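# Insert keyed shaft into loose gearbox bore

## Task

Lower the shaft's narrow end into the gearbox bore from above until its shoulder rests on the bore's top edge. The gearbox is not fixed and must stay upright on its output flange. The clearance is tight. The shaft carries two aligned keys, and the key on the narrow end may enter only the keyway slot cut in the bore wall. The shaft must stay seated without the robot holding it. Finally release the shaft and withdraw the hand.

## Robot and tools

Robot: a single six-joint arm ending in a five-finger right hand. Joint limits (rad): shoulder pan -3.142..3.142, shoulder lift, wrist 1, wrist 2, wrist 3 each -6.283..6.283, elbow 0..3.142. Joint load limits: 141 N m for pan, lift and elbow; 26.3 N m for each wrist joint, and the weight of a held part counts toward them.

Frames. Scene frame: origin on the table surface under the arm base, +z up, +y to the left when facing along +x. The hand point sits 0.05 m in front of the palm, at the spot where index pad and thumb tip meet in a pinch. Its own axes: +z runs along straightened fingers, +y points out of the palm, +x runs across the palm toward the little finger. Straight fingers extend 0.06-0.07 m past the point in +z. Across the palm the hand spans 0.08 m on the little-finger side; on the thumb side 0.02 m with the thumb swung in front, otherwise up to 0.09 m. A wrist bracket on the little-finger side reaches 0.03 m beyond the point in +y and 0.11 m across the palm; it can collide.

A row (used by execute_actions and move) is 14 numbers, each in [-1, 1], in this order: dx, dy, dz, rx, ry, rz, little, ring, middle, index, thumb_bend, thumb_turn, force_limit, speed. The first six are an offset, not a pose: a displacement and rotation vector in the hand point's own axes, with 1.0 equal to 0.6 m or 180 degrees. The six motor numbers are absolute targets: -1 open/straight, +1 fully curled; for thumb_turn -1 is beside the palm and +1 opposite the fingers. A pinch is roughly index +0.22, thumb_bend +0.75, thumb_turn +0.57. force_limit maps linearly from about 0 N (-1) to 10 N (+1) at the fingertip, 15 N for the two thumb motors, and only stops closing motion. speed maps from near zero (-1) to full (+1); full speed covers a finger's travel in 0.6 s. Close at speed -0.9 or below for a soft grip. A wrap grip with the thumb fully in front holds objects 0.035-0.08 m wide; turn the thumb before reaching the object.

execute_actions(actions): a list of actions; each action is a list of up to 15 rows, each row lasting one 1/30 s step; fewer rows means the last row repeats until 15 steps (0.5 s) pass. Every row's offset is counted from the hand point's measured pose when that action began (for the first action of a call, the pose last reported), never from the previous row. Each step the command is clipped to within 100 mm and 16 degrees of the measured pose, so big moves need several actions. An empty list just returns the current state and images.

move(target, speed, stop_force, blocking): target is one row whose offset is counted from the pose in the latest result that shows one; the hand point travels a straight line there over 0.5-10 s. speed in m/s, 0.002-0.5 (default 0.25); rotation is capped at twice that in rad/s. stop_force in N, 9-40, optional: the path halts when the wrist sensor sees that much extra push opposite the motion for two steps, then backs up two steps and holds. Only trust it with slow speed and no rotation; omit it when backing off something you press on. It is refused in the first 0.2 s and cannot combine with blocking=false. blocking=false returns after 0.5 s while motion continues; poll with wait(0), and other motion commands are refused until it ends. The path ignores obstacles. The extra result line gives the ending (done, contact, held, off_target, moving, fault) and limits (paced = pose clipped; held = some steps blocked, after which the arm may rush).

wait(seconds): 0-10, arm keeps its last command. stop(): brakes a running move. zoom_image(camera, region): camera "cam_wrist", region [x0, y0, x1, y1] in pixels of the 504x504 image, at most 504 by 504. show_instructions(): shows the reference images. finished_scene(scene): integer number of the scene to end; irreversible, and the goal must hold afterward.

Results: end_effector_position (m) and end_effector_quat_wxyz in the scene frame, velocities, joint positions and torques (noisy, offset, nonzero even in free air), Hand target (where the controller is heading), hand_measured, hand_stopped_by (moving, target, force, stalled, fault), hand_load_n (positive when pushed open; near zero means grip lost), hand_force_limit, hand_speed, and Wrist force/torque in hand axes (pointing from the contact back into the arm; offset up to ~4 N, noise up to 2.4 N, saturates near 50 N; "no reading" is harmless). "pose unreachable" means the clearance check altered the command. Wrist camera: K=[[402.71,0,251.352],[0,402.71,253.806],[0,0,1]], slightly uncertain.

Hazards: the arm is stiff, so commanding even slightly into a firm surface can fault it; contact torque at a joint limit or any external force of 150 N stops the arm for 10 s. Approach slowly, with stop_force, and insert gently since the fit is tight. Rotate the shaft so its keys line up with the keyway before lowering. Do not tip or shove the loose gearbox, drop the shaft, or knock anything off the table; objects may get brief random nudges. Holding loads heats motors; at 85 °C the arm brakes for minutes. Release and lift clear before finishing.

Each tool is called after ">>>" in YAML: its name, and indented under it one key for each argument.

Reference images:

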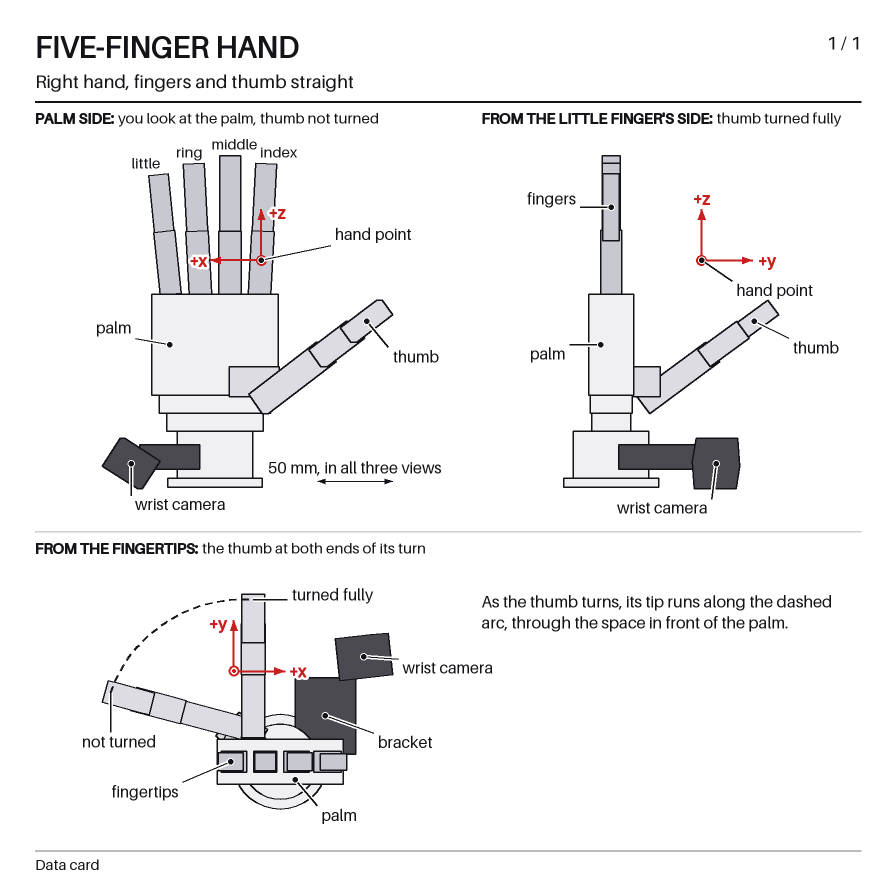

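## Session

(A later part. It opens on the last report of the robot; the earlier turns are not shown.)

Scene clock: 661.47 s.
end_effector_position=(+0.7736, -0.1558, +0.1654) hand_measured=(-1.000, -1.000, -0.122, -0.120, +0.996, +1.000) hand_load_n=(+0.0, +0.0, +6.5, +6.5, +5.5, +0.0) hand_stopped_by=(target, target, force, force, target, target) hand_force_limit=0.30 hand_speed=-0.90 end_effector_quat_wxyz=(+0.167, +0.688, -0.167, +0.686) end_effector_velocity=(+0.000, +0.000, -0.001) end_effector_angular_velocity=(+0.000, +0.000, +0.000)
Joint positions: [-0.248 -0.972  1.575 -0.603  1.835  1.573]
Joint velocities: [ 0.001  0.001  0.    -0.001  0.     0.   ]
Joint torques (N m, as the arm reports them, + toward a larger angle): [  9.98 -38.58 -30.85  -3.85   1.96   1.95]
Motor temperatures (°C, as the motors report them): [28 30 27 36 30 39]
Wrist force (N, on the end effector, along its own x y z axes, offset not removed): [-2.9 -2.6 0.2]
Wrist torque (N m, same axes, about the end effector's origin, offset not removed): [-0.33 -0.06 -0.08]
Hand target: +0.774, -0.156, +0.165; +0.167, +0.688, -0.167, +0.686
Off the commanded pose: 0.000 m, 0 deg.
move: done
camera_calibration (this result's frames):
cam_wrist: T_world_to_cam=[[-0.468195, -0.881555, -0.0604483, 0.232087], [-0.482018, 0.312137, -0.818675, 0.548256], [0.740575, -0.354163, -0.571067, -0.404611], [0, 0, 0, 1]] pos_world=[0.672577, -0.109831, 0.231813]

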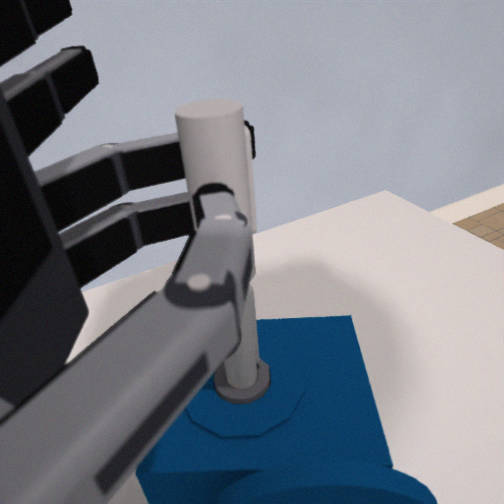

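>>> move:
  target: [0,0.0008,0.0007,0.0167,0,0,-1,-1,0.05,0.05,1.0,1.0,0.3,-0.9]
  speed: 0.015

>>> zoom_image:
  camera: "cam_wrist"
  region: [225, 335, 285, 395]

Scene clock: 671.70 s.
end_effector_position=(+0.7738, -0.1564, +0.1654) hand_measured=(-1.000, -1.000, -0.122, -0.120, +0.996, +1.000) hand_load_n=(+0.0, +0.0, +6.5, +6.5, +5.5, +0.0) hand_stopped_by=(target, target, force, force, target, target) hand_force_limit=0.30 hand_speed=-0.90 end_effector_quat_wxyz=(+0.149, +0.693, -0.149, +0.690) end_effector_velocity=(-0.000, -0.000, +0.000) end_effector_angular_velocity=(-0.001, +0.000, +0.008)
Joint positions: [-0.27  -0.989  1.604 -0.616  1.762  1.573]
Joint velocities: [-0.003 -0.003  0.005 -0.002 -0.011 -0.001]
Joint torques (N m, as the arm reports them, + toward a larger angle): [ -6.4  -53.14 -10.64  -3.89  -2.39   2.17]
Motor temperatures (°C, as the motors report them): [28 30 27 36 30 39]
Wrist force (N, on the end effector, along its own x y z axes, offset not removed): [-3.0 -2.3 1.0]
Wrist torque (N m, same axes, about the end effector's origin, offset not removed): [-0.28 0.04 -0.08]
Hand target: +0.774, -0.156, +0.165; +0.149, +0.693, -0.149, +0.690
Off the commanded pose: 0.000 m, 0 deg.
move: done
camera_calibration (this result's frames):
cam_wrist: T_world_to_cam=[[-0.422172, -0.904482, -0.0606895, 0.192482], [-0.497436, 0.287109, -0.818612, 0.556494], [0.757844, -0.315406, -0.571131, -0.41223], [0, 0, 0, 1]] pos_world=[0.670487, -0.115698, 0.231797]

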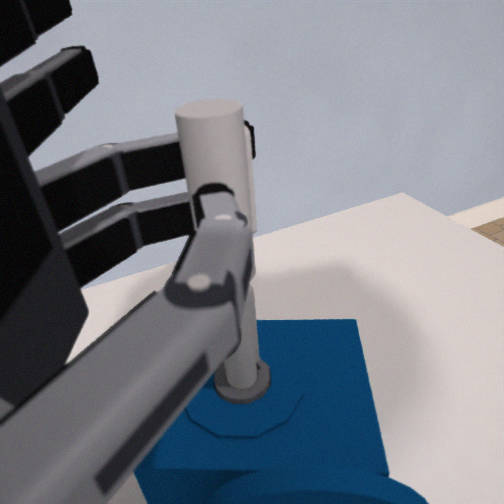

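Region (225, 335, 285, 395) of cam_wrist's 504x504 image, scaled by 8.400, with more detail than that image has.

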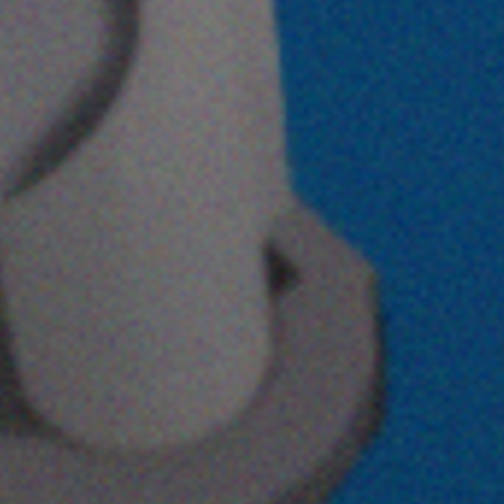

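>>> move:
  target: [-0.0045,0,0,0,0,0,-1,-1,0.05,0.05,1.0,1.0,0.3,-0.9]
  speed: 0.004

>>> zoom_image:
  camera: "cam_wrist"
  region: [225, 335, 285, 395]

Scene clock: 675.43 s.
end_effector_position=(+0.7738, -0.1564, +0.1628) hand_measured=(-1.000, -1.000, -0.122, -0.120, +0.996, +1.000) hand_load_n=(+0.0, +0.0, +6.5, +6.5, +5.5, +0.0) hand_stopped_by=(target, target, force, force, target, target) hand_force_limit=0.30 hand_speed=-0.90 end_effector_quat_wxyz=(+0.149, +0.693, -0.149, +0.690) end_effector_velocity=(-0.000, +0.000, -0.002) end_effector_angular_velocity=(+0.002, +0.001, -0.001)
Joint positions: [-0.27  -0.985  1.606 -0.621  1.762  1.573]
Joint velocities: [ 0.001  0.001  0.002 -0.002  0.001  0.002]
Joint torques (N m, as the arm reports them, + toward a larger angle): [  8.71 -38.3  -10.8   -3.88   1.85   2.19]
Motor temperatures (°C, as the motors report them): [28 30 27 36 30 39]
Wrist force (N, on the end effector, along its own x y z axes, offset not removed): [-3.6 -2.9 0.5]
Wrist torque (N m, same axes, about the end effector's origin, offset not removed): [-0.43 0.04 -0.16]
Hand target: +0.774, -0.156, +0.163; +0.149, +0.693, -0.149, +0.690
Off the commanded pose: 0.000 m, 0 deg.
move: done
camera_calibration (this result's frames):
cam_wrist: T_world_to_cam=[[-0.422139, -0.904497, -0.0606922, 0.192292], [-0.497449, 0.287094, -0.818609, 0.554388], [0.757854, -0.315375, -0.571135, -0.413703], [0, 0, 0, 1]] pos_world=[0.670481, -0.115705, 0.229218]

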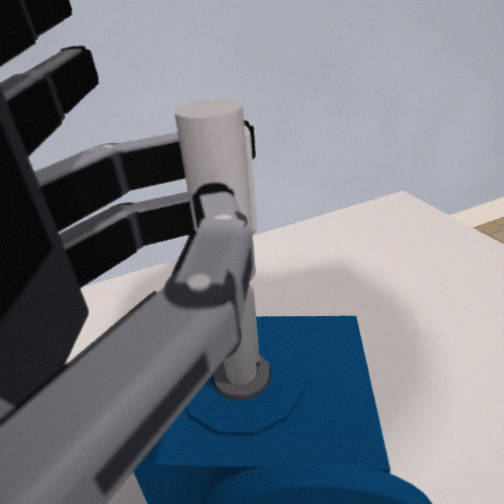

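Region (225, 335, 285, 395) of cam_wrist's 504x504 image, scaled by 8.400, with more detail than that image has.

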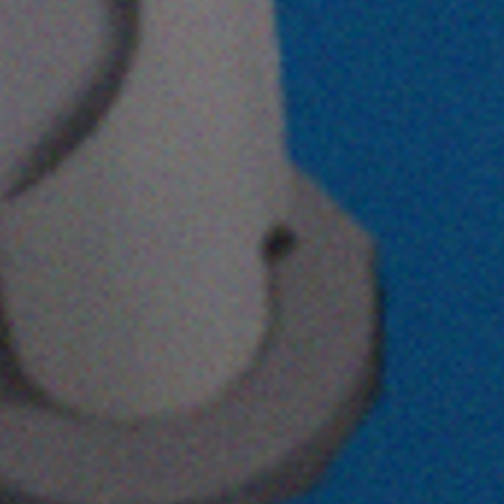

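>>> move:
  target: [-0.0025,0,0,0,0,0,-1,-1,0.05,0.05,1.0,1.0,0.3,-0.9]
  speed: 0.004

>>> zoom_image:
  camera: "cam_wrist"
  region: [225, 335, 285, 395]

Scene clock: 678.43 s.
end_effector_position=(+0.7738, -0.1564, +0.1614) hand_measured=(-1.000, -1.000, -0.122, -0.120, +0.996, +1.000) hand_load_n=(+0.0, +0.0, +6.5, +6.5, +5.5, +0.0) hand_stopped_by=(target, target, force, force, target, target) hand_force_limit=0.30 hand_speed=-0.90 end_effector_quat_wxyz=(+0.149, +0.693, -0.149, +0.690) end_effector_velocity=(-0.000, +0.000, -0.002) end_effector_angular_velocity=(+0.000, +0.002, -0.000)
Joint positions: [-0.27  -0.983  1.607 -0.624  1.762  1.573]
Joint velocities: [ 0.     0.001  0.001 -0.     0.    -0.   ]
Joint torques (N m, as the arm reports them, + toward a larger angle): [  5.79 -37.08 -11.09  -3.62   0.44   1.32]
Motor temperatures (°C, as the motors report them): [28 30 27 36 30 39]
Wrist force (N, on the end effector, along its own x y z axes, offset not removed): [-2.8 -2.3 0.0]
Wrist torque (N m, same axes, about the end effector's origin, offset not removed): [-0.26 0.00 -0.11]
Hand target: +0.774, -0.156, +0.161; +0.149, +0.693, -0.149, +0.690
Off the commanded pose: 0.000 m, 0 deg.
move: done
camera_calibration (this result's frames):
cam_wrist: T_world_to_cam=[[-0.422173, -0.904482, -0.0606917, 0.192235], [-0.49744, 0.287113, -0.818608, 0.553222], [0.757842, -0.315403, -0.571136, -0.414498], [0, 0, 0, 1]] pos_world=[0.670475, -0.115699, 0.227804]

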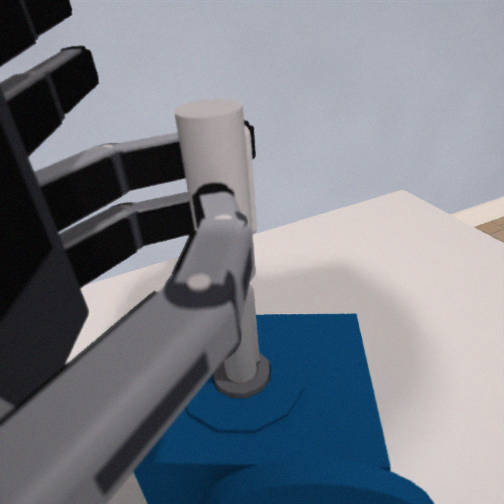

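Region (225, 335, 285, 395) of cam_wrist's 504x504 image, scaled by 8.400, with more detail than that image has.

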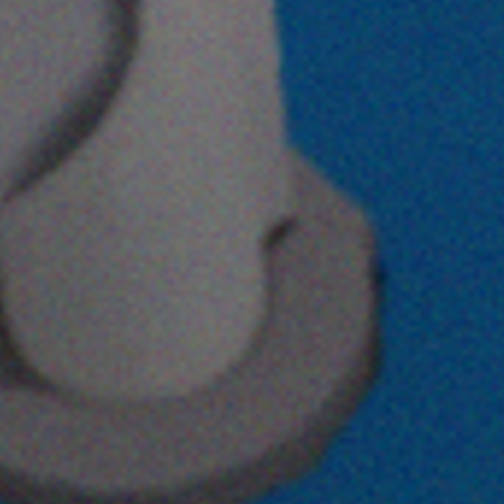

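>>> move:
  target: [-0.0017,0,0,0,0,0,-1,-1,0.05,0.05,1.0,1.0,0.3,-0.9]
  speed: 0.003

>>> zoom_image:
  camera: "cam_wrist"
  region: [225, 335, 285, 395]

Scene clock: 680.93 s.
end_effector_position=(+0.7738, -0.1564, +0.1605) hand_measured=(-1.000, -1.000, -0.122, -0.120, +0.996, +1.000) hand_load_n=(+0.0, +0.0, +6.5, +6.0, +5.5, -1.0) hand_stopped_by=(target, target, force, force, target, target) hand_force_limit=0.30 hand_speed=-0.90 end_effector_quat_wxyz=(+0.149, +0.692, -0.149, +0.690) end_effector_velocity=(-0.000, -0.000, -0.001) end_effector_angular_velocity=(+0.000, +0.001, -0.001)
Joint positions: [-0.27  -0.982  1.608 -0.626  1.762  1.573]
Joint velocities: [ 0.     0.002  0.001 -0.001  0.001  0.   ]
Joint torques (N m, as the arm reports them, + toward a larger angle): [ -4.28 -28.82  -5.42  -1.28  -0.58   1.55]
Motor temperatures (°C, as the motors report them): [28 30 27 36 30 39]
Wrist force (N, on the end effector, along its own x y z axes, offset not removed): [8.3 -2.5 0.7]
Wrist torque (N m, same axes, about the end effector's origin, offset not removed): [-0.30 0.06 0.07]
Hand target: +0.774, -0.156, +0.160; +0.149, +0.693, -0.149, +0.690
Off the commanded pose: 0.000 m, 0 deg.
move: done
camera_calibration (this result's frames):
cam_wrist: T_world_to_cam=[[-0.422107, -0.904509, -0.0607397, 0.192156], [-0.497266, 0.28704, -0.81874, 0.552417], [0.757992, -0.315392, -0.570943, -0.415172], [0, 0, 0, 1]] pos_world=[0.670506, -0.1157, 0.226918]

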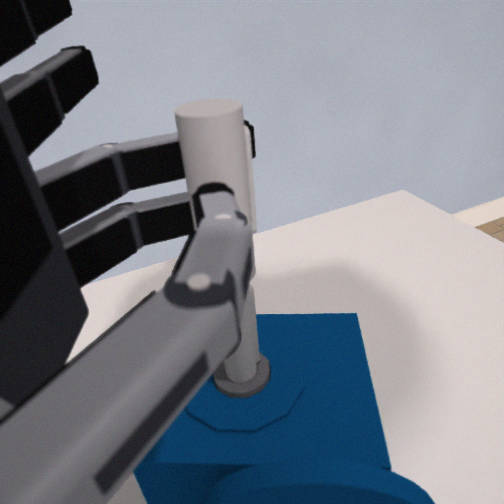

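Region (225, 335, 285, 395) of cam_wrist's 504x504 image, scaled by 8.400, with more detail than that image has.

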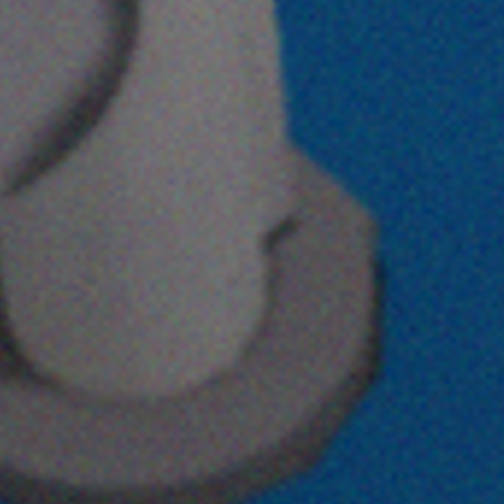

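>>> move:
  target: [0.0018,0,0,0,0,0,-1,-1,0.05,0.05,1.0,1.0,0.3,-0.9]
  speed: 0.005

>>> move:
  target: [0,-0.00053,-0.00047,-0.0111,0,0,-1,-1,0.05,0.05,1.0,1.0,0.3,-0.9]
  speed: 0.015

>>> zoom_image:
  camera: "cam_wrist"
  region: [225, 335, 285, 395]

Scene clock: 686.47 s.
end_effector_position=(+0.7738, -0.1564, +0.1615) hand_measured=(-1.000, -1.000, -0.122, -0.120, +0.996, +1.000) hand_load_n=(+0.0, +0.0, +6.5, +6.5, +5.5, +0.0) hand_stopped_by=(target, target, force, force, target, target) hand_force_limit=0.30 hand_speed=-0.90 end_effector_quat_wxyz=(+0.149, +0.692, -0.149, +0.690) end_effector_velocity=(+0.000, +0.000, +0.001) end_effector_angular_velocity=(-0.001, -0.000, +0.000)
Joint positions: [-0.27  -0.984  1.607 -0.624  1.762  1.573]
Joint velocities: [ 0.    -0.001 -0.001  0.001  0.    -0.001]
Joint torques (N m, as the arm reports them, + toward a larger angle): [ -3.04 -52.92 -29.44  -0.13   0.44   1.48]
Motor temperatures (°C, as the motors report them): [28 30 27 36 30 39]
Wrist force (N, on the end effector, along its own x y z axes, offset not removed): [-3.7 -1.4 -0.2]
Wrist torque (N m, same axes, about the end effector's origin, offset not removed): [-0.13 0.05 -0.08]
Hand target: +0.774, -0.156, +0.162; +0.149, +0.692, -0.149, +0.690
Off the commanded pose: 0.000 m, 0 deg.
move: done
camera_calibration (this result's frames):
cam_wrist: T_world_to_cam=[[-0.422168, -0.904482, -0.0607144, 0.192242], [-0.49735, 0.287093, -0.81867, 0.553236], [0.757903, -0.31542, -0.571046, -0.414522], [0, 0, 0, 1]] pos_world=[0.670478, -0.115699, 0.227879]

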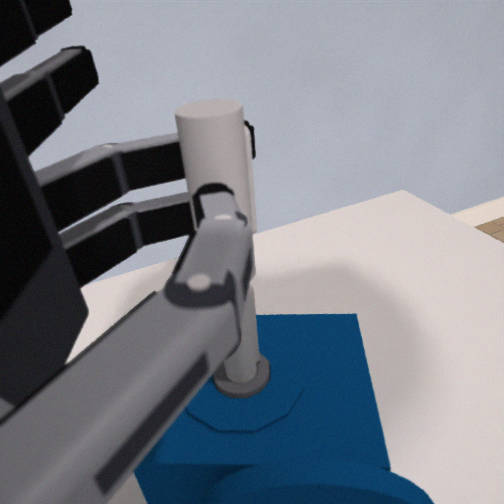

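Scene clock: 687.87 s.
end_effector_position=(+0.7736, -0.1560, +0.1615) hand_measured=(-1.000, -1.000, -0.122, -0.120, +0.996, +1.000) hand_load_n=(+0.0, +0.0, +6.5, +6.5, +5.5, +0.0) hand_stopped_by=(target, target, force, force, target, target) hand_force_limit=0.30 hand_speed=-0.90 end_effector_quat_wxyz=(+0.161, +0.690, -0.161, +0.687) end_effector_velocity=(-0.000, +0.000, -0.001) end_effector_angular_velocity=(-0.001, +0.002, -0.008)
Joint positions: [-0.255 -0.973  1.588 -0.616  1.81   1.573]
Joint velocities: [ 0.003  0.004 -0.003  0.001  0.011 -0.001]
Joint torques (N m, as the arm reports them, + toward a larger angle): [  9.26 -36.74 -30.44   0.06   2.01  -2.17]
Motor temperatures (°C, as the motors report them): [28 30 27 36 30 39]
Wrist force (N, on the end effector, along its own x y z axes, offset not removed): [-3.0 -1.6 1.3]
Wrist torque (N m, same axes, about the end effector's origin, offset not removed): [-0.13 -0.10 -0.04]
Hand target: +0.774, -0.156, +0.162; +0.161, +0.690, -0.161, +0.687
Off the commanded pose: 0.000 m, 0 deg.
move: done
camera_calibration (this result's frames):
cam_wrist: T_world_to_cam=[[-0.452627, -0.88964, -0.0605743, 0.218394], [-0.487328, 0.303685, -0.818711, 0.547918], [0.746753, -0.341051, -0.571002, -0.409681], [0, 0, 0, 1]] pos_world=[0.671797, -0.111824, 0.227887]

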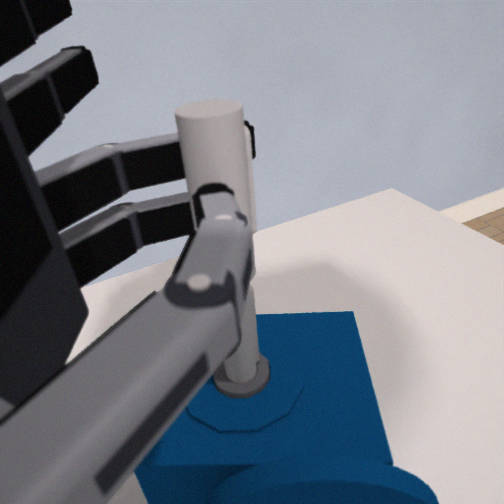

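Region (225, 335, 285, 395) of cam_wrist's 504x504 image, scaled by 8.400, with more detail than that image has.

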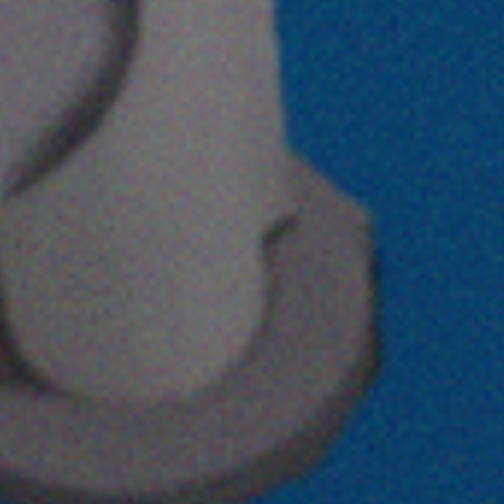

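>>> move:
  target: [-0.0013,0,0,0,0,0,-1,-1,0.05,0.05,1.0,1.0,0.3,-0.9]
  speed: 0.003

>>> zoom_image:
  camera: "cam_wrist"
  region: [225, 335, 285, 395]

Scene clock: 690.37 s.
end_effector_position=(+0.7737, -0.1560, +0.1609) hand_measured=(-1.000, -1.000, -0.122, -0.120, +0.996, +1.000) hand_load_n=(+0.0, +0.0, +6.5, +6.0, +5.5, -1.0) hand_stopped_by=(target, target, force, force, target, target) hand_force_limit=0.30 hand_speed=-0.90 end_effector_quat_wxyz=(+0.161, +0.690, -0.161, +0.687) end_effector_velocity=(-0.000, -0.000, -0.001) end_effector_angular_velocity=(+0.002, -0.001, -0.000)
Joint positions: [-0.255 -0.972  1.589 -0.618  1.81   1.573]
Joint velocities: [-0.001  0.001  0.001 -0.002 -0.     0.002]
Joint torques (N m, as the arm reports them, + toward a larger angle): [ -5.93 -28.87  -5.81  -1.11  -1.79  -1.34]
Motor temperatures (°C, as the motors report them): [28 30 27 36 30 39]
Wrist force (N, on the end effector, along its own x y z axes, offset not removed): [7.6 -2.0 -1.2]
Wrist torque (N m, same axes, about the end effector's origin, offset not removed): [-0.06 0.21 0.04]
Hand target: +0.774, -0.156, +0.161; +0.161, +0.690, -0.161, +0.687
Off the commanded pose: 0.000 m, 0 deg.
move: done
camera_calibration (this result's frames):
cam_wrist: T_world_to_cam=[[-0.452641, -0.88963, -0.0606256, 0.218407], [-0.487102, 0.303639, -0.818862, 0.547289], [0.746892, -0.341119, -0.57078, -0.410223], [0, 0, 0, 1]] pos_world=[0.671838, -0.111812, 0.227248]

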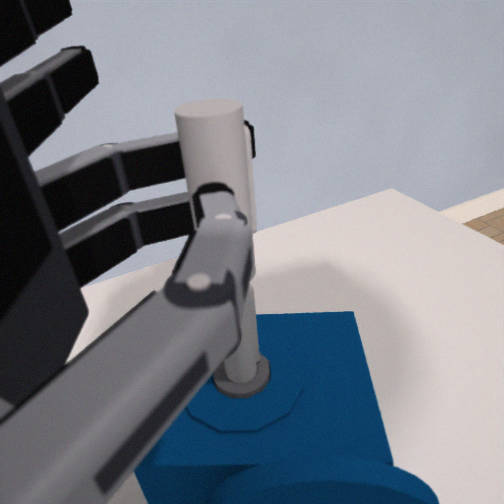

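Region (225, 335, 285, 395) of cam_wrist's 504x504 image, scaled by 8.400, with more detail than that image has.

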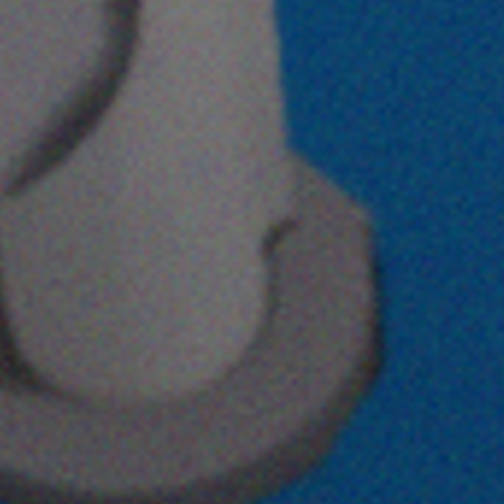

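>>> move:
  target: [0.002,0,0,0,0,0,-1,-1,0.05,0.05,1.0,1.0,0.3,-0.9]
  speed: 0.005

>>> move:
  target: [0,-0.0004,-0.00035,-0.0083,0,0,-1,-1,0.05,0.05,1.0,1.0,0.3,-0.9]
  speed: 0.015

>>> move:
  target: [-0.0015,0,0,0,0,0,-1,-1,0.05,0.05,1.0,1.0,0.3,-0.9]
  speed: 0.003

>>> zoom_image:
  camera: "cam_wrist"
  region: [225, 335, 285, 395]

Scene clock: 695.70 s.
end_effector_position=(+0.7737, -0.1560, +0.1620) hand_measured=(-1.000, -1.000, -0.122, -0.120, +0.996, +1.000) hand_load_n=(+0.0, +0.0, +6.5, +6.5, +5.5, +0.0) hand_stopped_by=(target, target, force, force, target, target) hand_force_limit=0.30 hand_speed=-0.90 end_effector_quat_wxyz=(+0.161, +0.690, -0.161, +0.687) end_effector_velocity=(+0.000, +0.000, +0.001) end_effector_angular_velocity=(-0.000, +0.000, +0.001)
Joint positions: [-0.255 -0.973  1.588 -0.615  1.81   1.573]
Joint velocities: [ 0.    -0.001 -0.001  0.002 -0.001 -0.   ]
Joint torques (N m, as the arm reports them, + toward a larger angle): [ -1.   -54.35 -29.96  -0.22  -0.11   0.46]
Motor temperatures (°C, as the motors report them): [28 30 27 36 30 39]
Wrist force (N, on the end effector, along its own x y z axes, offset not removed): [-4.5 -2.3 0.5]
Wrist torque (N m, same axes, about the end effector's origin, offset not removed): [-0.31 0.11 -0.19]
Hand target: +0.774, -0.156, +0.162; +0.161, +0.690, -0.161, +0.687
Off the commanded pose: 0.000 m, 0 deg.
move: done
camera_calibration (this result's frames):
cam_wrist: T_world_to_cam=[[-0.452613, -0.889642, -0.0606448, 0.218438], [-0.487147, 0.303658, -0.818828, 0.548212], [0.74688, -0.34107, -0.570826, -0.409572], [0, 0, 0, 1]] pos_world=[0.671829, -0.11183, 0.228344]

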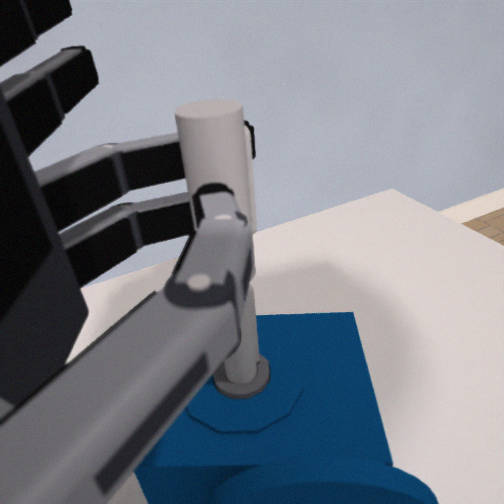

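Scene clock: 696.80 s.
end_effector_position=(+0.7736, -0.1557, +0.1620) hand_measured=(-1.000, -1.000, -0.122, -0.120, +0.996, +1.000) hand_load_n=(+0.0, +0.0, +6.5, +6.5, +5.5, +0.0) hand_stopped_by=(target, target, force, force, target, target) hand_force_limit=0.30 hand_speed=-0.90 end_effector_quat_wxyz=(+0.169, +0.688, -0.169, +0.685) end_effector_velocity=(-0.000, -0.000, +0.000) end_effector_angular_velocity=(-0.001, +0.000, -0.008)
Joint positions: [-0.245 -0.965  1.573 -0.609  1.846  1.573]
Joint velocities: [ 0.003  0.001 -0.004  0.002  0.011 -0.001]
Joint torques (N m, as the arm reports them, + toward a larger angle): [  8.57 -39.29 -29.42   0.18   1.87  -2.22]
Motor temperatures (°C, as the motors report them): [28 30 27 36 30 39]
Wrist force (N, on the end effector, along its own x y z axes, offset not removed): [-1.3 -1.0 1.0]
Wrist torque (N m, same axes, about the end effector's origin, offset not removed): [-0.13 -0.26 0.04]
Hand target: +0.774, -0.156, +0.162; +0.170, +0.688, -0.170, +0.685
Off the commanded pose: 0.000 m, 0 deg.
move: done
camera_calibration (this result's frames):
cam_wrist: T_world_to_cam=[[-0.474847, -0.877982, -0.0605551, 0.237662], [-0.479355, 0.315731, -0.818861, 0.543952], [0.738065, -0.359806, -0.570789, -0.405513], [0, 0, 0, 1]] pos_world=[0.672893, -0.108986, 0.22835]

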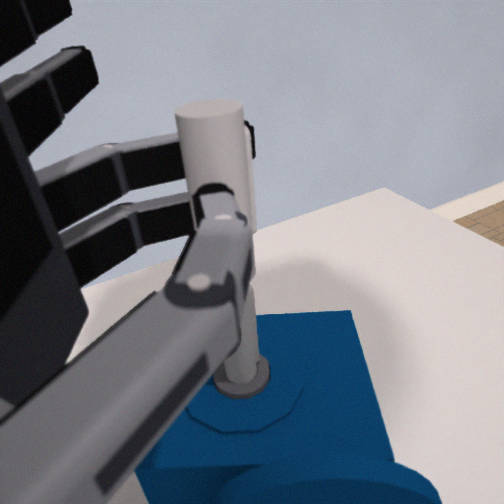

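Scene clock: 697.50 s.
end_effector_position=(+0.7736, -0.1557, +0.1612) hand_measured=(-1.000, -1.000, -0.122, -0.120, +0.996, +1.000) hand_load_n=(+0.0, +0.0, +6.5, +6.5, +5.5, +0.0) hand_stopped_by=(target, target, force, force, target, target) hand_force_limit=0.30 hand_speed=-0.90 end_effector_quat_wxyz=(+0.169, +0.688, -0.169, +0.685) end_effector_velocity=(+0.000, -0.000, -0.001) end_effector_angular_velocity=(+0.000, -0.001, -0.000)
Joint positions: [-0.245 -0.964  1.574 -0.611  1.846  1.573]
Joint velocities: [-0.     0.002 -0.    -0.002  0.     0.001]
Joint torques (N m, as the arm reports them, + toward a larger angle): [ -5.79 -37.43 -11.18  -3.51  -1.87  -1.33]
Motor temperatures (°C, as the motors report them): [28 30 27 36 30 39]
Wrist force (N, on the end effector, along its own x y z axes, offset not removed): [-2.7 -1.9 -0.4]
Wrist torque (N m, same axes, about the end effector's origin, offset not removed): [-0.09 0.21 -0.06]
Hand target: +0.774, -0.156, +0.161; +0.169, +0.688, -0.169, +0.685
Off the commanded pose: 0.000 m, 0 deg.
move: done
camera_calibration (this result's frames):
cam_wrist: T_world_to_cam=[[-0.474828, -0.877993, -0.0605581, 0.237615], [-0.479325, 0.315705, -0.818888, 0.543263], [0.738096, -0.359804, -0.570749, -0.406018], [0, 0, 0, 1]] pos_world=[0.672906, -0.108974, 0.227526]

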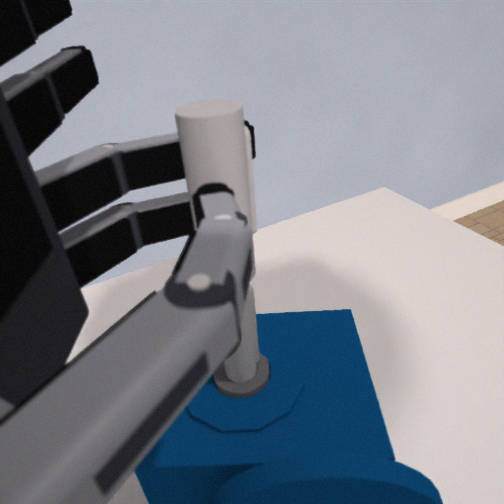

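Region (225, 335, 285, 395) of cam_wrist's 504x504 image, scaled by 8.400, with more detail than that image has.

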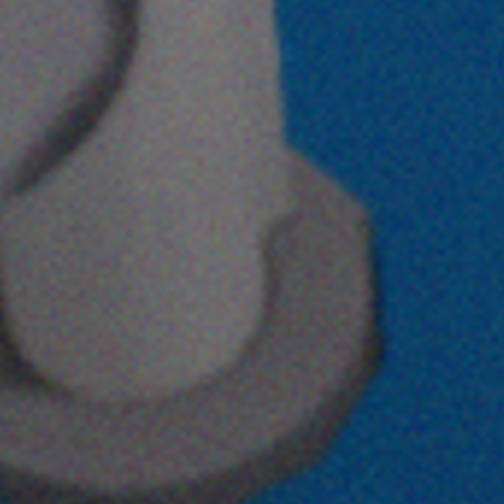

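No contact yet at this height. Lower a bit more.

>>> move:
  target: [-0.0015,0,0,0,0,0,-1,-1,0.05,0.05,1.0,1.0,0.3,-0.9]
  speed: 0.003

>>> zoom_image:
  camera: "cam_wrist"
  region: [225, 335, 285, 395]

Scene clock: 700.37 s.
end_effector_position=(+0.7737, -0.1557, +0.1604) hand_measured=(-1.000, -1.000, -0.122, -0.120, +0.996, +1.000) hand_load_n=(+0.0, +0.0, +6.5, +6.0, +5.5, -1.5) hand_stopped_by=(target, target, force, force, target, target) hand_force_limit=0.30 hand_speed=-0.90 end_effector_quat_wxyz=(+0.169, +0.688, -0.169, +0.685) end_effector_velocity=(+0.000, -0.000, -0.001) end_effector_angular_velocity=(+0.002, -0.000, -0.000)
Joint positions: [-0.245 -0.963  1.575 -0.613  1.846  1.573]
Joint velocities: [-0.     0.001 -0.    -0.     0.     0.002]
Joint torques (N m, as the arm reports them, + toward a larger angle): [ -1.77 -27.52  -5.41  -1.09  -1.69   2.03]
Motor temperatures (°C, as the motors report them): [28 30 27 36 30 39]
Wrist force (N, on the end effector, along its own x y z axes, offset not removed): [9.9 -2.1 -0.6]
Wrist torque (N m, same axes, about the end effector's origin, offset not removed): [-0.11 0.20 0.05]
Hand target: +0.774, -0.156, +0.160; +0.169, +0.688, -0.169, +0.685
Off the commanded pose: 0.000 m, 0 deg.
move: done
camera_calibration (this result's frames):
cam_wrist: T_world_to_cam=[[-0.474831, -0.877987, -0.0606195, 0.237576], [-0.479145, 0.315677, -0.819004, 0.542543], [0.738211, -0.359843, -0.570576, -0.406605], [0, 0, 0, 1]] pos_world=[0.672926, -0.108994, 0.226748]

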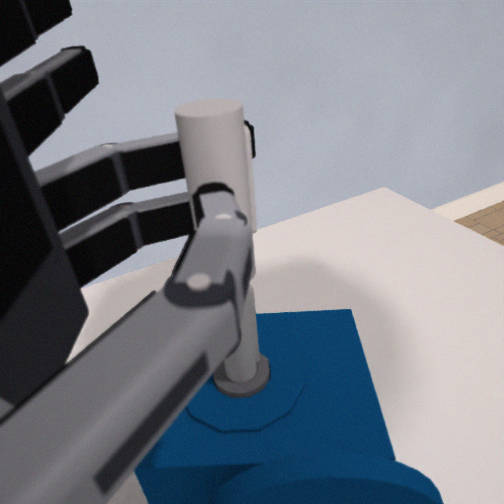

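Region (225, 335, 285, 395) of cam_wrist's 504x504 image, scaled by 8.400, with more detail than that image has.

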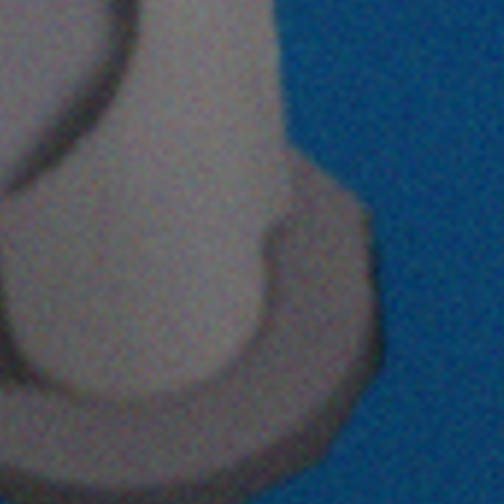

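>>> move:
  target: [0.0006,-0.00013,-0.00012,-0.0028,0,0,-1,-1,0.05,0.05,1.0,1.0,0.3,-0.9]
  speed: 0.005

Scene clock: 704.50 s.
end_effector_position=(+0.7736, -0.1556, +0.1607) hand_measured=(-1.000, -1.000, -0.122, -0.120, +0.996, +1.000) hand_load_n=(+0.0, +0.0, +6.0, +6.5, +7.0, +0.5) hand_stopped_by=(target, target, force, force, target, target) hand_force_limit=0.30 hand_speed=-0.90 end_effector_quat_wxyz=(+0.172, +0.687, -0.172, +0.685) end_effector_velocity=(+0.000, +0.000, +0.001) end_effector_angular_velocity=(-0.001, -0.001, -0.002)
Joint positions: [-0.241 -0.96   1.569 -0.61   1.858  1.573]
Joint velocities: [ 0.001 -0.    -0.002  0.001  0.003 -0.001]
Joint torques (N m, as the arm reports them, + toward a larger angle): [  9.   -42.24 -34.19  -1.32   1.96   1.44]
Motor temperatures (°C, as the motors report them): [28 30 27 36 30 39]
Wrist force (N, on the end effector, along its own x y z axes, offset not removed): [-8.4 -1.1 -2.2]
Wrist torque (N m, same axes, about the end effector's origin, offset not removed): [0.07 0.17 -0.14]
Hand target: +0.774, -0.156, +0.161; +0.172, +0.687, -0.172, +0.685
Off the commanded pose: 0.000 m, 0 deg.
move: done
camera_calibration (this result's frames):
cam_wrist: T_world_to_cam=[[-0.48228, -0.873921, -0.0605633, 0.244042], [-0.476536, 0.319734, -0.818953, 0.54134], [0.735064, -0.366104, -0.570656, -0.404892], [0, 0, 0, 1]] pos_world=[0.673286, -0.108044, 0.227058]

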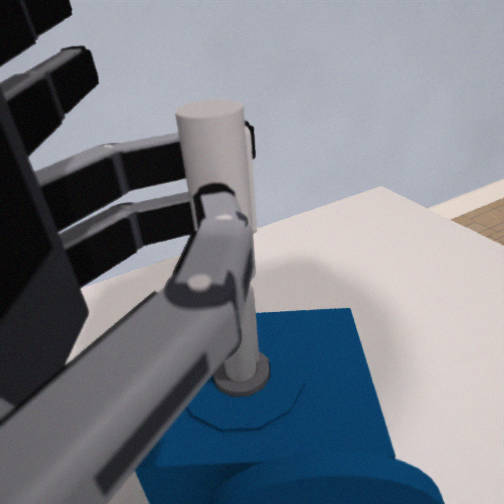

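>>> move:
  target: [-0.001,0.0002,0.00018,0.0042,0,0,-1,-1,0.05,0.05,1.0,1.0,0.3,-0.9]
  speed: 0.005

>>> zoom_image:
  camera: "cam_wrist"
  region: [225, 335, 285, 395]

Scene clock: 708.00 s.
end_effector_position=(+0.7737, -0.1558, +0.1602) hand_measured=(-1.000, -1.000, -0.122, -0.120, +0.996, +1.000) hand_load_n=(+0.0, +0.0, +6.5, +6.0, +5.5, -1.0) hand_stopped_by=(target, target, force, force, target, target) hand_force_limit=0.30 hand_speed=-0.90 end_effector_quat_wxyz=(+0.168, +0.688, -0.168, +0.686) end_effector_velocity=(-0.001, -0.000, +0.000) end_effector_angular_velocity=(-0.002, +0.002, +0.002)
Joint positions: [-0.246 -0.964  1.577 -0.614  1.84   1.573]
Joint velocities: [-0.001 -0.002  0.003 -0.001 -0.004 -0.003]
Joint torques (N m, as the arm reports them, + toward a larger angle): [ -6.05 -47.78  -6.8   -2.06  -1.73   0.34]
Motor temperatures (°C, as the motors report them): [28 30 27 36 30 39]
Wrist force (N, on the end effector, along its own x y z axes, offset not removed): [4.8 -1.7 0.2]
Wrist torque (N m, same axes, about the end effector's origin, offset not removed): [-0.24 0.21 -0.03]
Hand target: +0.774, -0.156, +0.160; +0.168, +0.688, -0.168, +0.686
Off the commanded pose: 0.000 m, 0 deg.
move: done
camera_calibration (this result's frames):
cam_wrist: T_world_to_cam=[[-0.47098, -0.880058, -0.0606227, 0.234211], [-0.480549, 0.31359, -0.818984, 0.54311], [0.739764, -0.356593, -0.570606, -0.407463], [0, 0, 0, 1]] pos_world=[0.672726, -0.109493, 0.226496]

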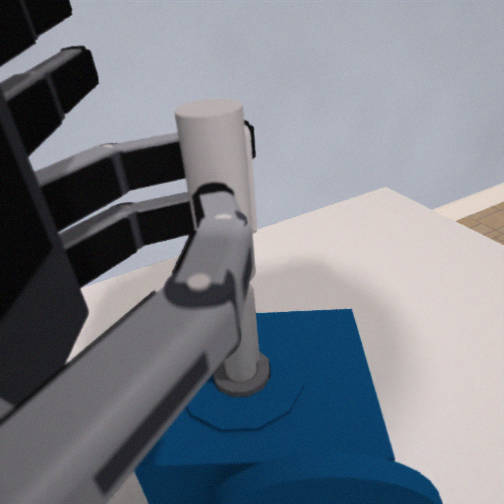

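Region (225, 335, 285, 395) of cam_wrist's 504x504 image, scaled by 8.400, with more detail than that image has.

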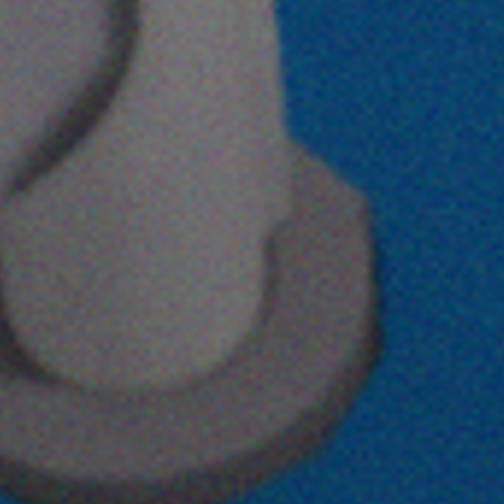

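>>> wait:
  seconds: 0.5

>>> zoom_image:
  camera: "cam_wrist"
  region: [160, 90, 290, 250]

Scene clock: 710.03 s.
end_effector_position=(+0.7736, -0.1558, +0.1601) hand_measured=(-1.000, -1.000, -0.122, -0.120, +0.996, +1.000) hand_load_n=(+0.0, +0.0, +6.5, +6.0, +5.5, -1.0) hand_stopped_by=(target, target, force, force, target, target) hand_force_limit=0.30 hand_speed=-0.90 end_effector_quat_wxyz=(+0.168, +0.688, -0.168, +0.686) end_effector_velocity=(-0.000, -0.000, +0.002) end_effector_angular_velocity=(+0.001, -0.002, -0.001)
Joint positions: [-0.247 -0.964  1.578 -0.615  1.839  1.573]
Joint velocities: [-0.    -0.002 -0.001  0.002  0.001  0.001]
Joint torques (N m, as the arm reports them, + toward a larger angle): [ -5.75 -46.04  -6.61  -1.39  -1.97   2.68]
Motor temperatures (°C, as the motors report them): [28 30 27 36 30 39]
Wrist force (N, on the end effector, along its own x y z axes, offset not removed): [6.7 -2.3 0.1]
Wrist torque (N m, same axes, about the end effector's origin, offset not removed): [-0.35 0.10 -0.02]
Hand target: +0.774, -0.156, +0.160; +0.168, +0.688, -0.168, +0.686
Off the commanded pose: 0.000 m, 0 deg.
wait: 0.50 s; at rest from the start
camera_calibration (this result's frames):
cam_wrist: T_world_to_cam=[[-0.470709, -0.880204, -0.0606197, 0.23397], [-0.480701, 0.313466, -0.818942, 0.543155], [0.739837, -0.356343, -0.570666, -0.40749], [0, 0, 0, 1]] pos_world=[0.672703, -0.109526, 0.226455]

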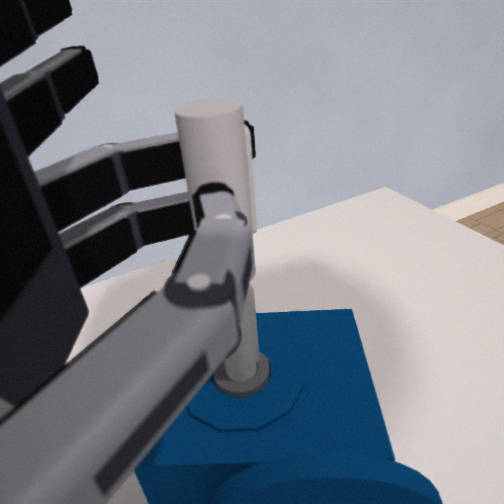

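Region (160, 90, 290, 250) of cam_wrist's 504x504 image, scaled by 3.150, with more detail than that image has; it fills the left 410 columns of this view, and the rest is white.

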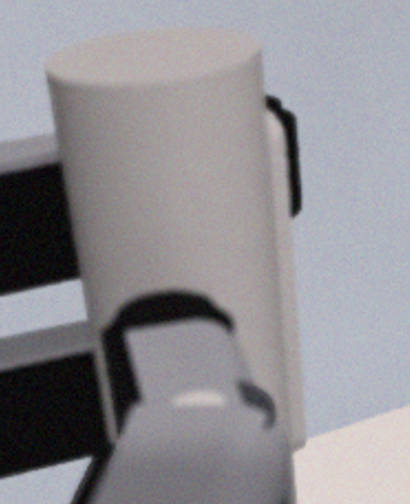

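>>> move:
  target: [0.0002,-0.0001,-0.00008,-0.002,0,0,-1,-1,0.05,0.05,1.0,1.0,0.3,-0.9]
  speed: 0.004

>>> zoom_image:
  camera: "cam_wrist"
  region: [225, 335, 285, 395]

Scene clock: 713.63 s.
end_effector_position=(+0.7736, -0.1557, +0.1602) hand_measured=(-1.000, -1.000, -0.122, -0.120, +0.996, +1.000) hand_load_n=(+0.0, +0.0, +6.5, +6.0, +6.5, -0.5) hand_stopped_by=(target, target, force, force, target, target) hand_force_limit=0.30 hand_speed=-0.90 end_effector_quat_wxyz=(+0.170, +0.688, -0.170, +0.685) end_effector_velocity=(+0.000, +0.000, -0.000) end_effector_angular_velocity=(+0.000, +0.001, -0.002)
Joint positions: [-0.244 -0.962  1.574 -0.613  1.848  1.573]
Joint velocities: [ 0.001  0.001 -0.002  0.001  0.003 -0.   ]
Joint torques (N m, as the arm reports them, + toward a larger angle): [ 10.4  -33.79 -26.04   1.23   2.09   1.84]
Motor temperatures (°C, as the motors report them): [28 30 27 36 30 39]
Wrist force (N, on the end effector, along its own x y z axes, offset not removed): [3.2 -2.2 0.6]
Wrist torque (N m, same axes, about the end effector's origin, offset not removed): [-0.25 0.02 -0.05]
Hand target: +0.774, -0.156, +0.160; +0.170, +0.687, -0.170, +0.685
Off the commanded pose: 0.000 m, 0 deg.
move: done
camera_calibration (this result's frames):
cam_wrist: T_world_to_cam=[[-0.476012, -0.877349, -0.0605961, 0.238573], [-0.478826, 0.316352, -0.81893, 0.542204], [0.737657, -0.360806, -0.570685, -0.406396], [0, 0, 0, 1]] pos_world=[0.672966, -0.108845, 0.22656]

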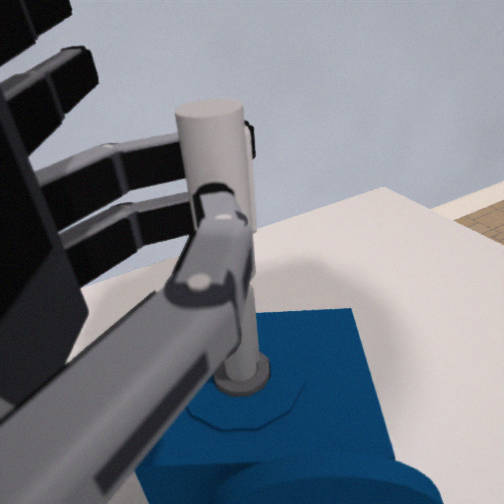

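Region (225, 335, 285, 395) of cam_wrist's 504x504 image, scaled by 8.400, with more detail than that image has.

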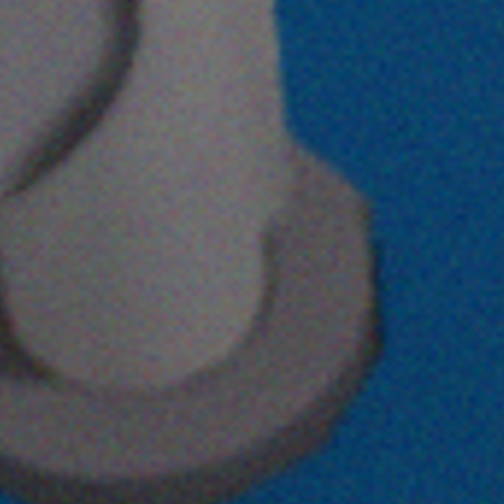

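>>> move:
  target: [0.0004,0,0,0,0,0,-1,-1,0.05,0.05,1.0,1.0,0.3,-0.9]
  speed: 0.003

Scene clock: 730.77 s.
end_effector_position=(+0.7736, -0.1556, +0.1604) hand_measured=(-1.000, -1.000, -0.122, -0.120, +0.996, +1.000) hand_load_n=(+0.0, +0.0, +6.5, +6.5, +6.5, +0.0) hand_stopped_by=(target, target, force, force, target, target) hand_force_limit=0.30 hand_speed=-0.90 end_effector_quat_wxyz=(+0.170, +0.688, -0.170, +0.685) end_effector_velocity=(-0.001, -0.000, -0.001) end_effector_angular_velocity=(-0.001, +0.002, -0.000)
Joint positions: [-0.244 -0.962  1.574 -0.612  1.848  1.573]
Joint velocities: [-0.    -0.     0.002 -0.001  0.    -0.001]
Joint torques (N m, as the arm reports them, + toward a larger angle): [ -5.53 -52.58 -26.74   0.26  -1.96  -1.56]
Motor temperatures (°C, as the motors report them): [28 30 27 36 30 39]
Wrist force (N, on the end effector, along its own x y z axes, offset not removed): [-2.1 -1.4 1.4]
Wrist torque (N m, same axes, about the end effector's origin, offset not removed): [-0.20 0.17 -0.11]
Hand target: +0.774, -0.156, +0.160; +0.170, +0.688, -0.170, +0.685
Off the commanded pose: 0.000 m, 0 deg.
move: done
camera_calibration (this result's frames):
cam_wrist: T_world_to_cam=[[-0.475963, -0.877377, -0.0605643, 0.238602], [-0.47891, 0.316328, -0.818891, 0.542399], [0.737635, -0.360757, -0.570745, -0.406228], [0, 0, 0, 1]] pos_world=[0.672974, -0.108781, 0.226764]

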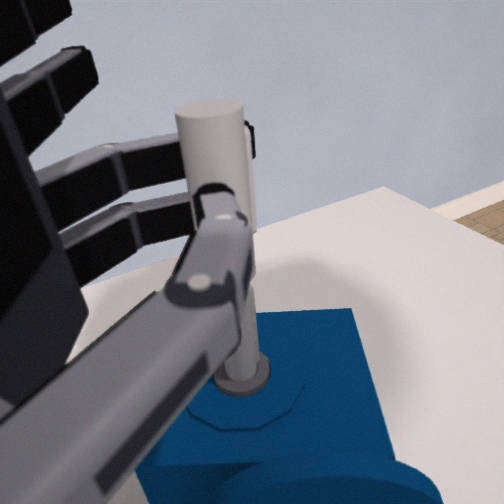

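>>> move:
  target: [0,0.00022,0.0002,0.0046,0,0,-1,-1,0.05,0.05,1.0,1.0,0.3,-0.9]
  speed: 0.005

>>> move:
  target: [-0.0012,0,0,0,0,0,-1,-1,0.05,0.05,1.0,1.0,0.3,-0.9]
  speed: 0.003

>>> zoom_image:
  camera: "cam_wrist"
  region: [225, 335, 285, 395]

Scene clock: 752.63 s.
end_effector_position=(+0.7737, -0.1558, +0.1604) hand_measured=(-1.000, -1.000, -0.122, -0.120, +0.996, +1.000) hand_load_n=(+0.0, +0.0, +6.5, +6.5, +5.0, -0.5) hand_stopped_by=(target, target, force, force, target, target) hand_force_limit=0.30 hand_speed=-0.90 end_effector_quat_wxyz=(+0.165, +0.689, -0.165, +0.686) end_effector_velocity=(-0.001, +0.000, -0.000) end_effector_angular_velocity=(+0.000, +0.001, +0.003)
Joint positions: [-0.25  -0.967  1.582 -0.616  1.828  1.573]
Joint velocities: [-0.001 -0.002  0.003  0.    -0.004 -0.   ]
Joint torques (N m, as the arm reports them, + toward a larger angle): [ -5.14 -52.9  -12.41  -3.41  -2.16   1.83]
Motor temperatures (°C, as the motors report them): [28 30 27 36 30 39]
Wrist force (N, on the end effector, along its own x y z axes, offset not removed): [-2.0 -0.6 -0.4]
Wrist torque (N m, same axes, about the end effector's origin, offset not removed): [-0.08 0.06 -0.13]
Hand target: +0.774, -0.156, +0.160; +0.165, +0.689, -0.165, +0.686
Off the commanded pose: 0.000 m, 0 deg.
move: done
camera_calibration (this result's frames):
cam_wrist: T_world_to_cam=[[-0.463513, -0.884014, -0.0606249, 0.227821], [-0.483324, 0.309578, -0.818877, 0.54483], [0.742666, -0.350259, -0.570759, -0.408576], [0, 0, 0, 1]] pos_world=[0.672363, -0.110378, 0.226761]

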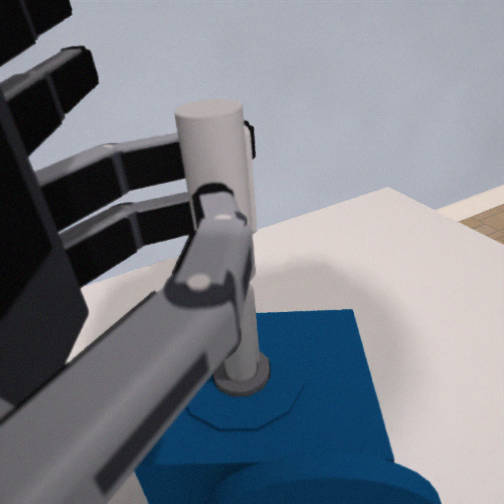

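Scene clock: 753.33 s.
end_effector_position=(+0.7737, -0.1558, +0.1598) hand_measured=(-1.000, -1.000, -0.122, -0.120, +0.996, +1.000) hand_load_n=(+0.0, +0.0, +6.5, +6.0, +5.0, -1.5) hand_stopped_by=(target, target, force, force, target, target) hand_force_limit=0.30 hand_speed=-0.90 end_effector_quat_wxyz=(+0.165, +0.689, -0.165, +0.687) end_effector_velocity=(-0.000, -0.000, -0.000) end_effector_angular_velocity=(-0.001, -0.000, -0.001)
Joint positions: [-0.25  -0.966  1.583 -0.617  1.828  1.573]
Joint velocities: [-0.     0.001  0.001 -0.002  0.    -0.001]
Joint torques (N m, as the arm reports them, + toward a larger angle): [  4.11 -27.44  -5.59  -1.04   1.58   1.77]
Motor temperatures (°C, as the motors report them): [28 30 27 36 30 39]
Wrist force (N, on the end effector, along its own x y z axes, offset not removed): [9.6 -1.4 -1.5]
Wrist torque (N m, same axes, about the end effector's origin, offset not removed): [-0.19 0.26 0.04]
Hand target: +0.774, -0.156, +0.160; +0.165, +0.689, -0.165, +0.686
Off the commanded pose: 0.000 m, 0 deg.
move: done
camera_calibration (this result's frames):
cam_wrist: T_world_to_cam=[[-0.463517, -0.884007, -0.0606851, 0.227783], [-0.483136, 0.309548, -0.818999, 0.544255], [0.742786, -0.350301, -0.570577, -0.409073], [0, 0, 0, 1]] pos_world=[0.672384, -0.11041, 0.22616]

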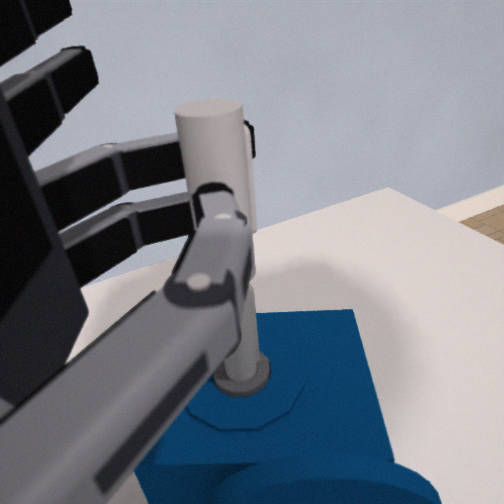

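Region (225, 335, 285, 395) of cam_wrist's 504x504 image, scaled by 8.400, with more detail than that image has.

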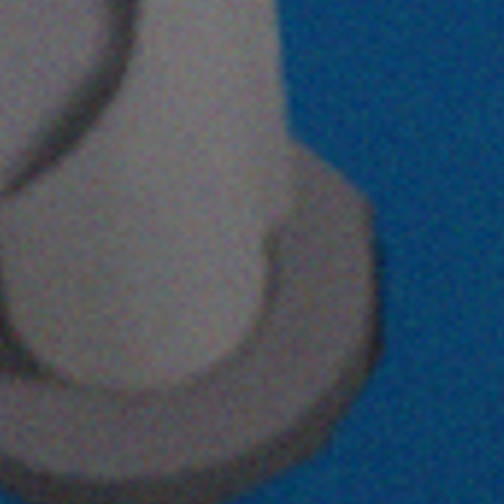

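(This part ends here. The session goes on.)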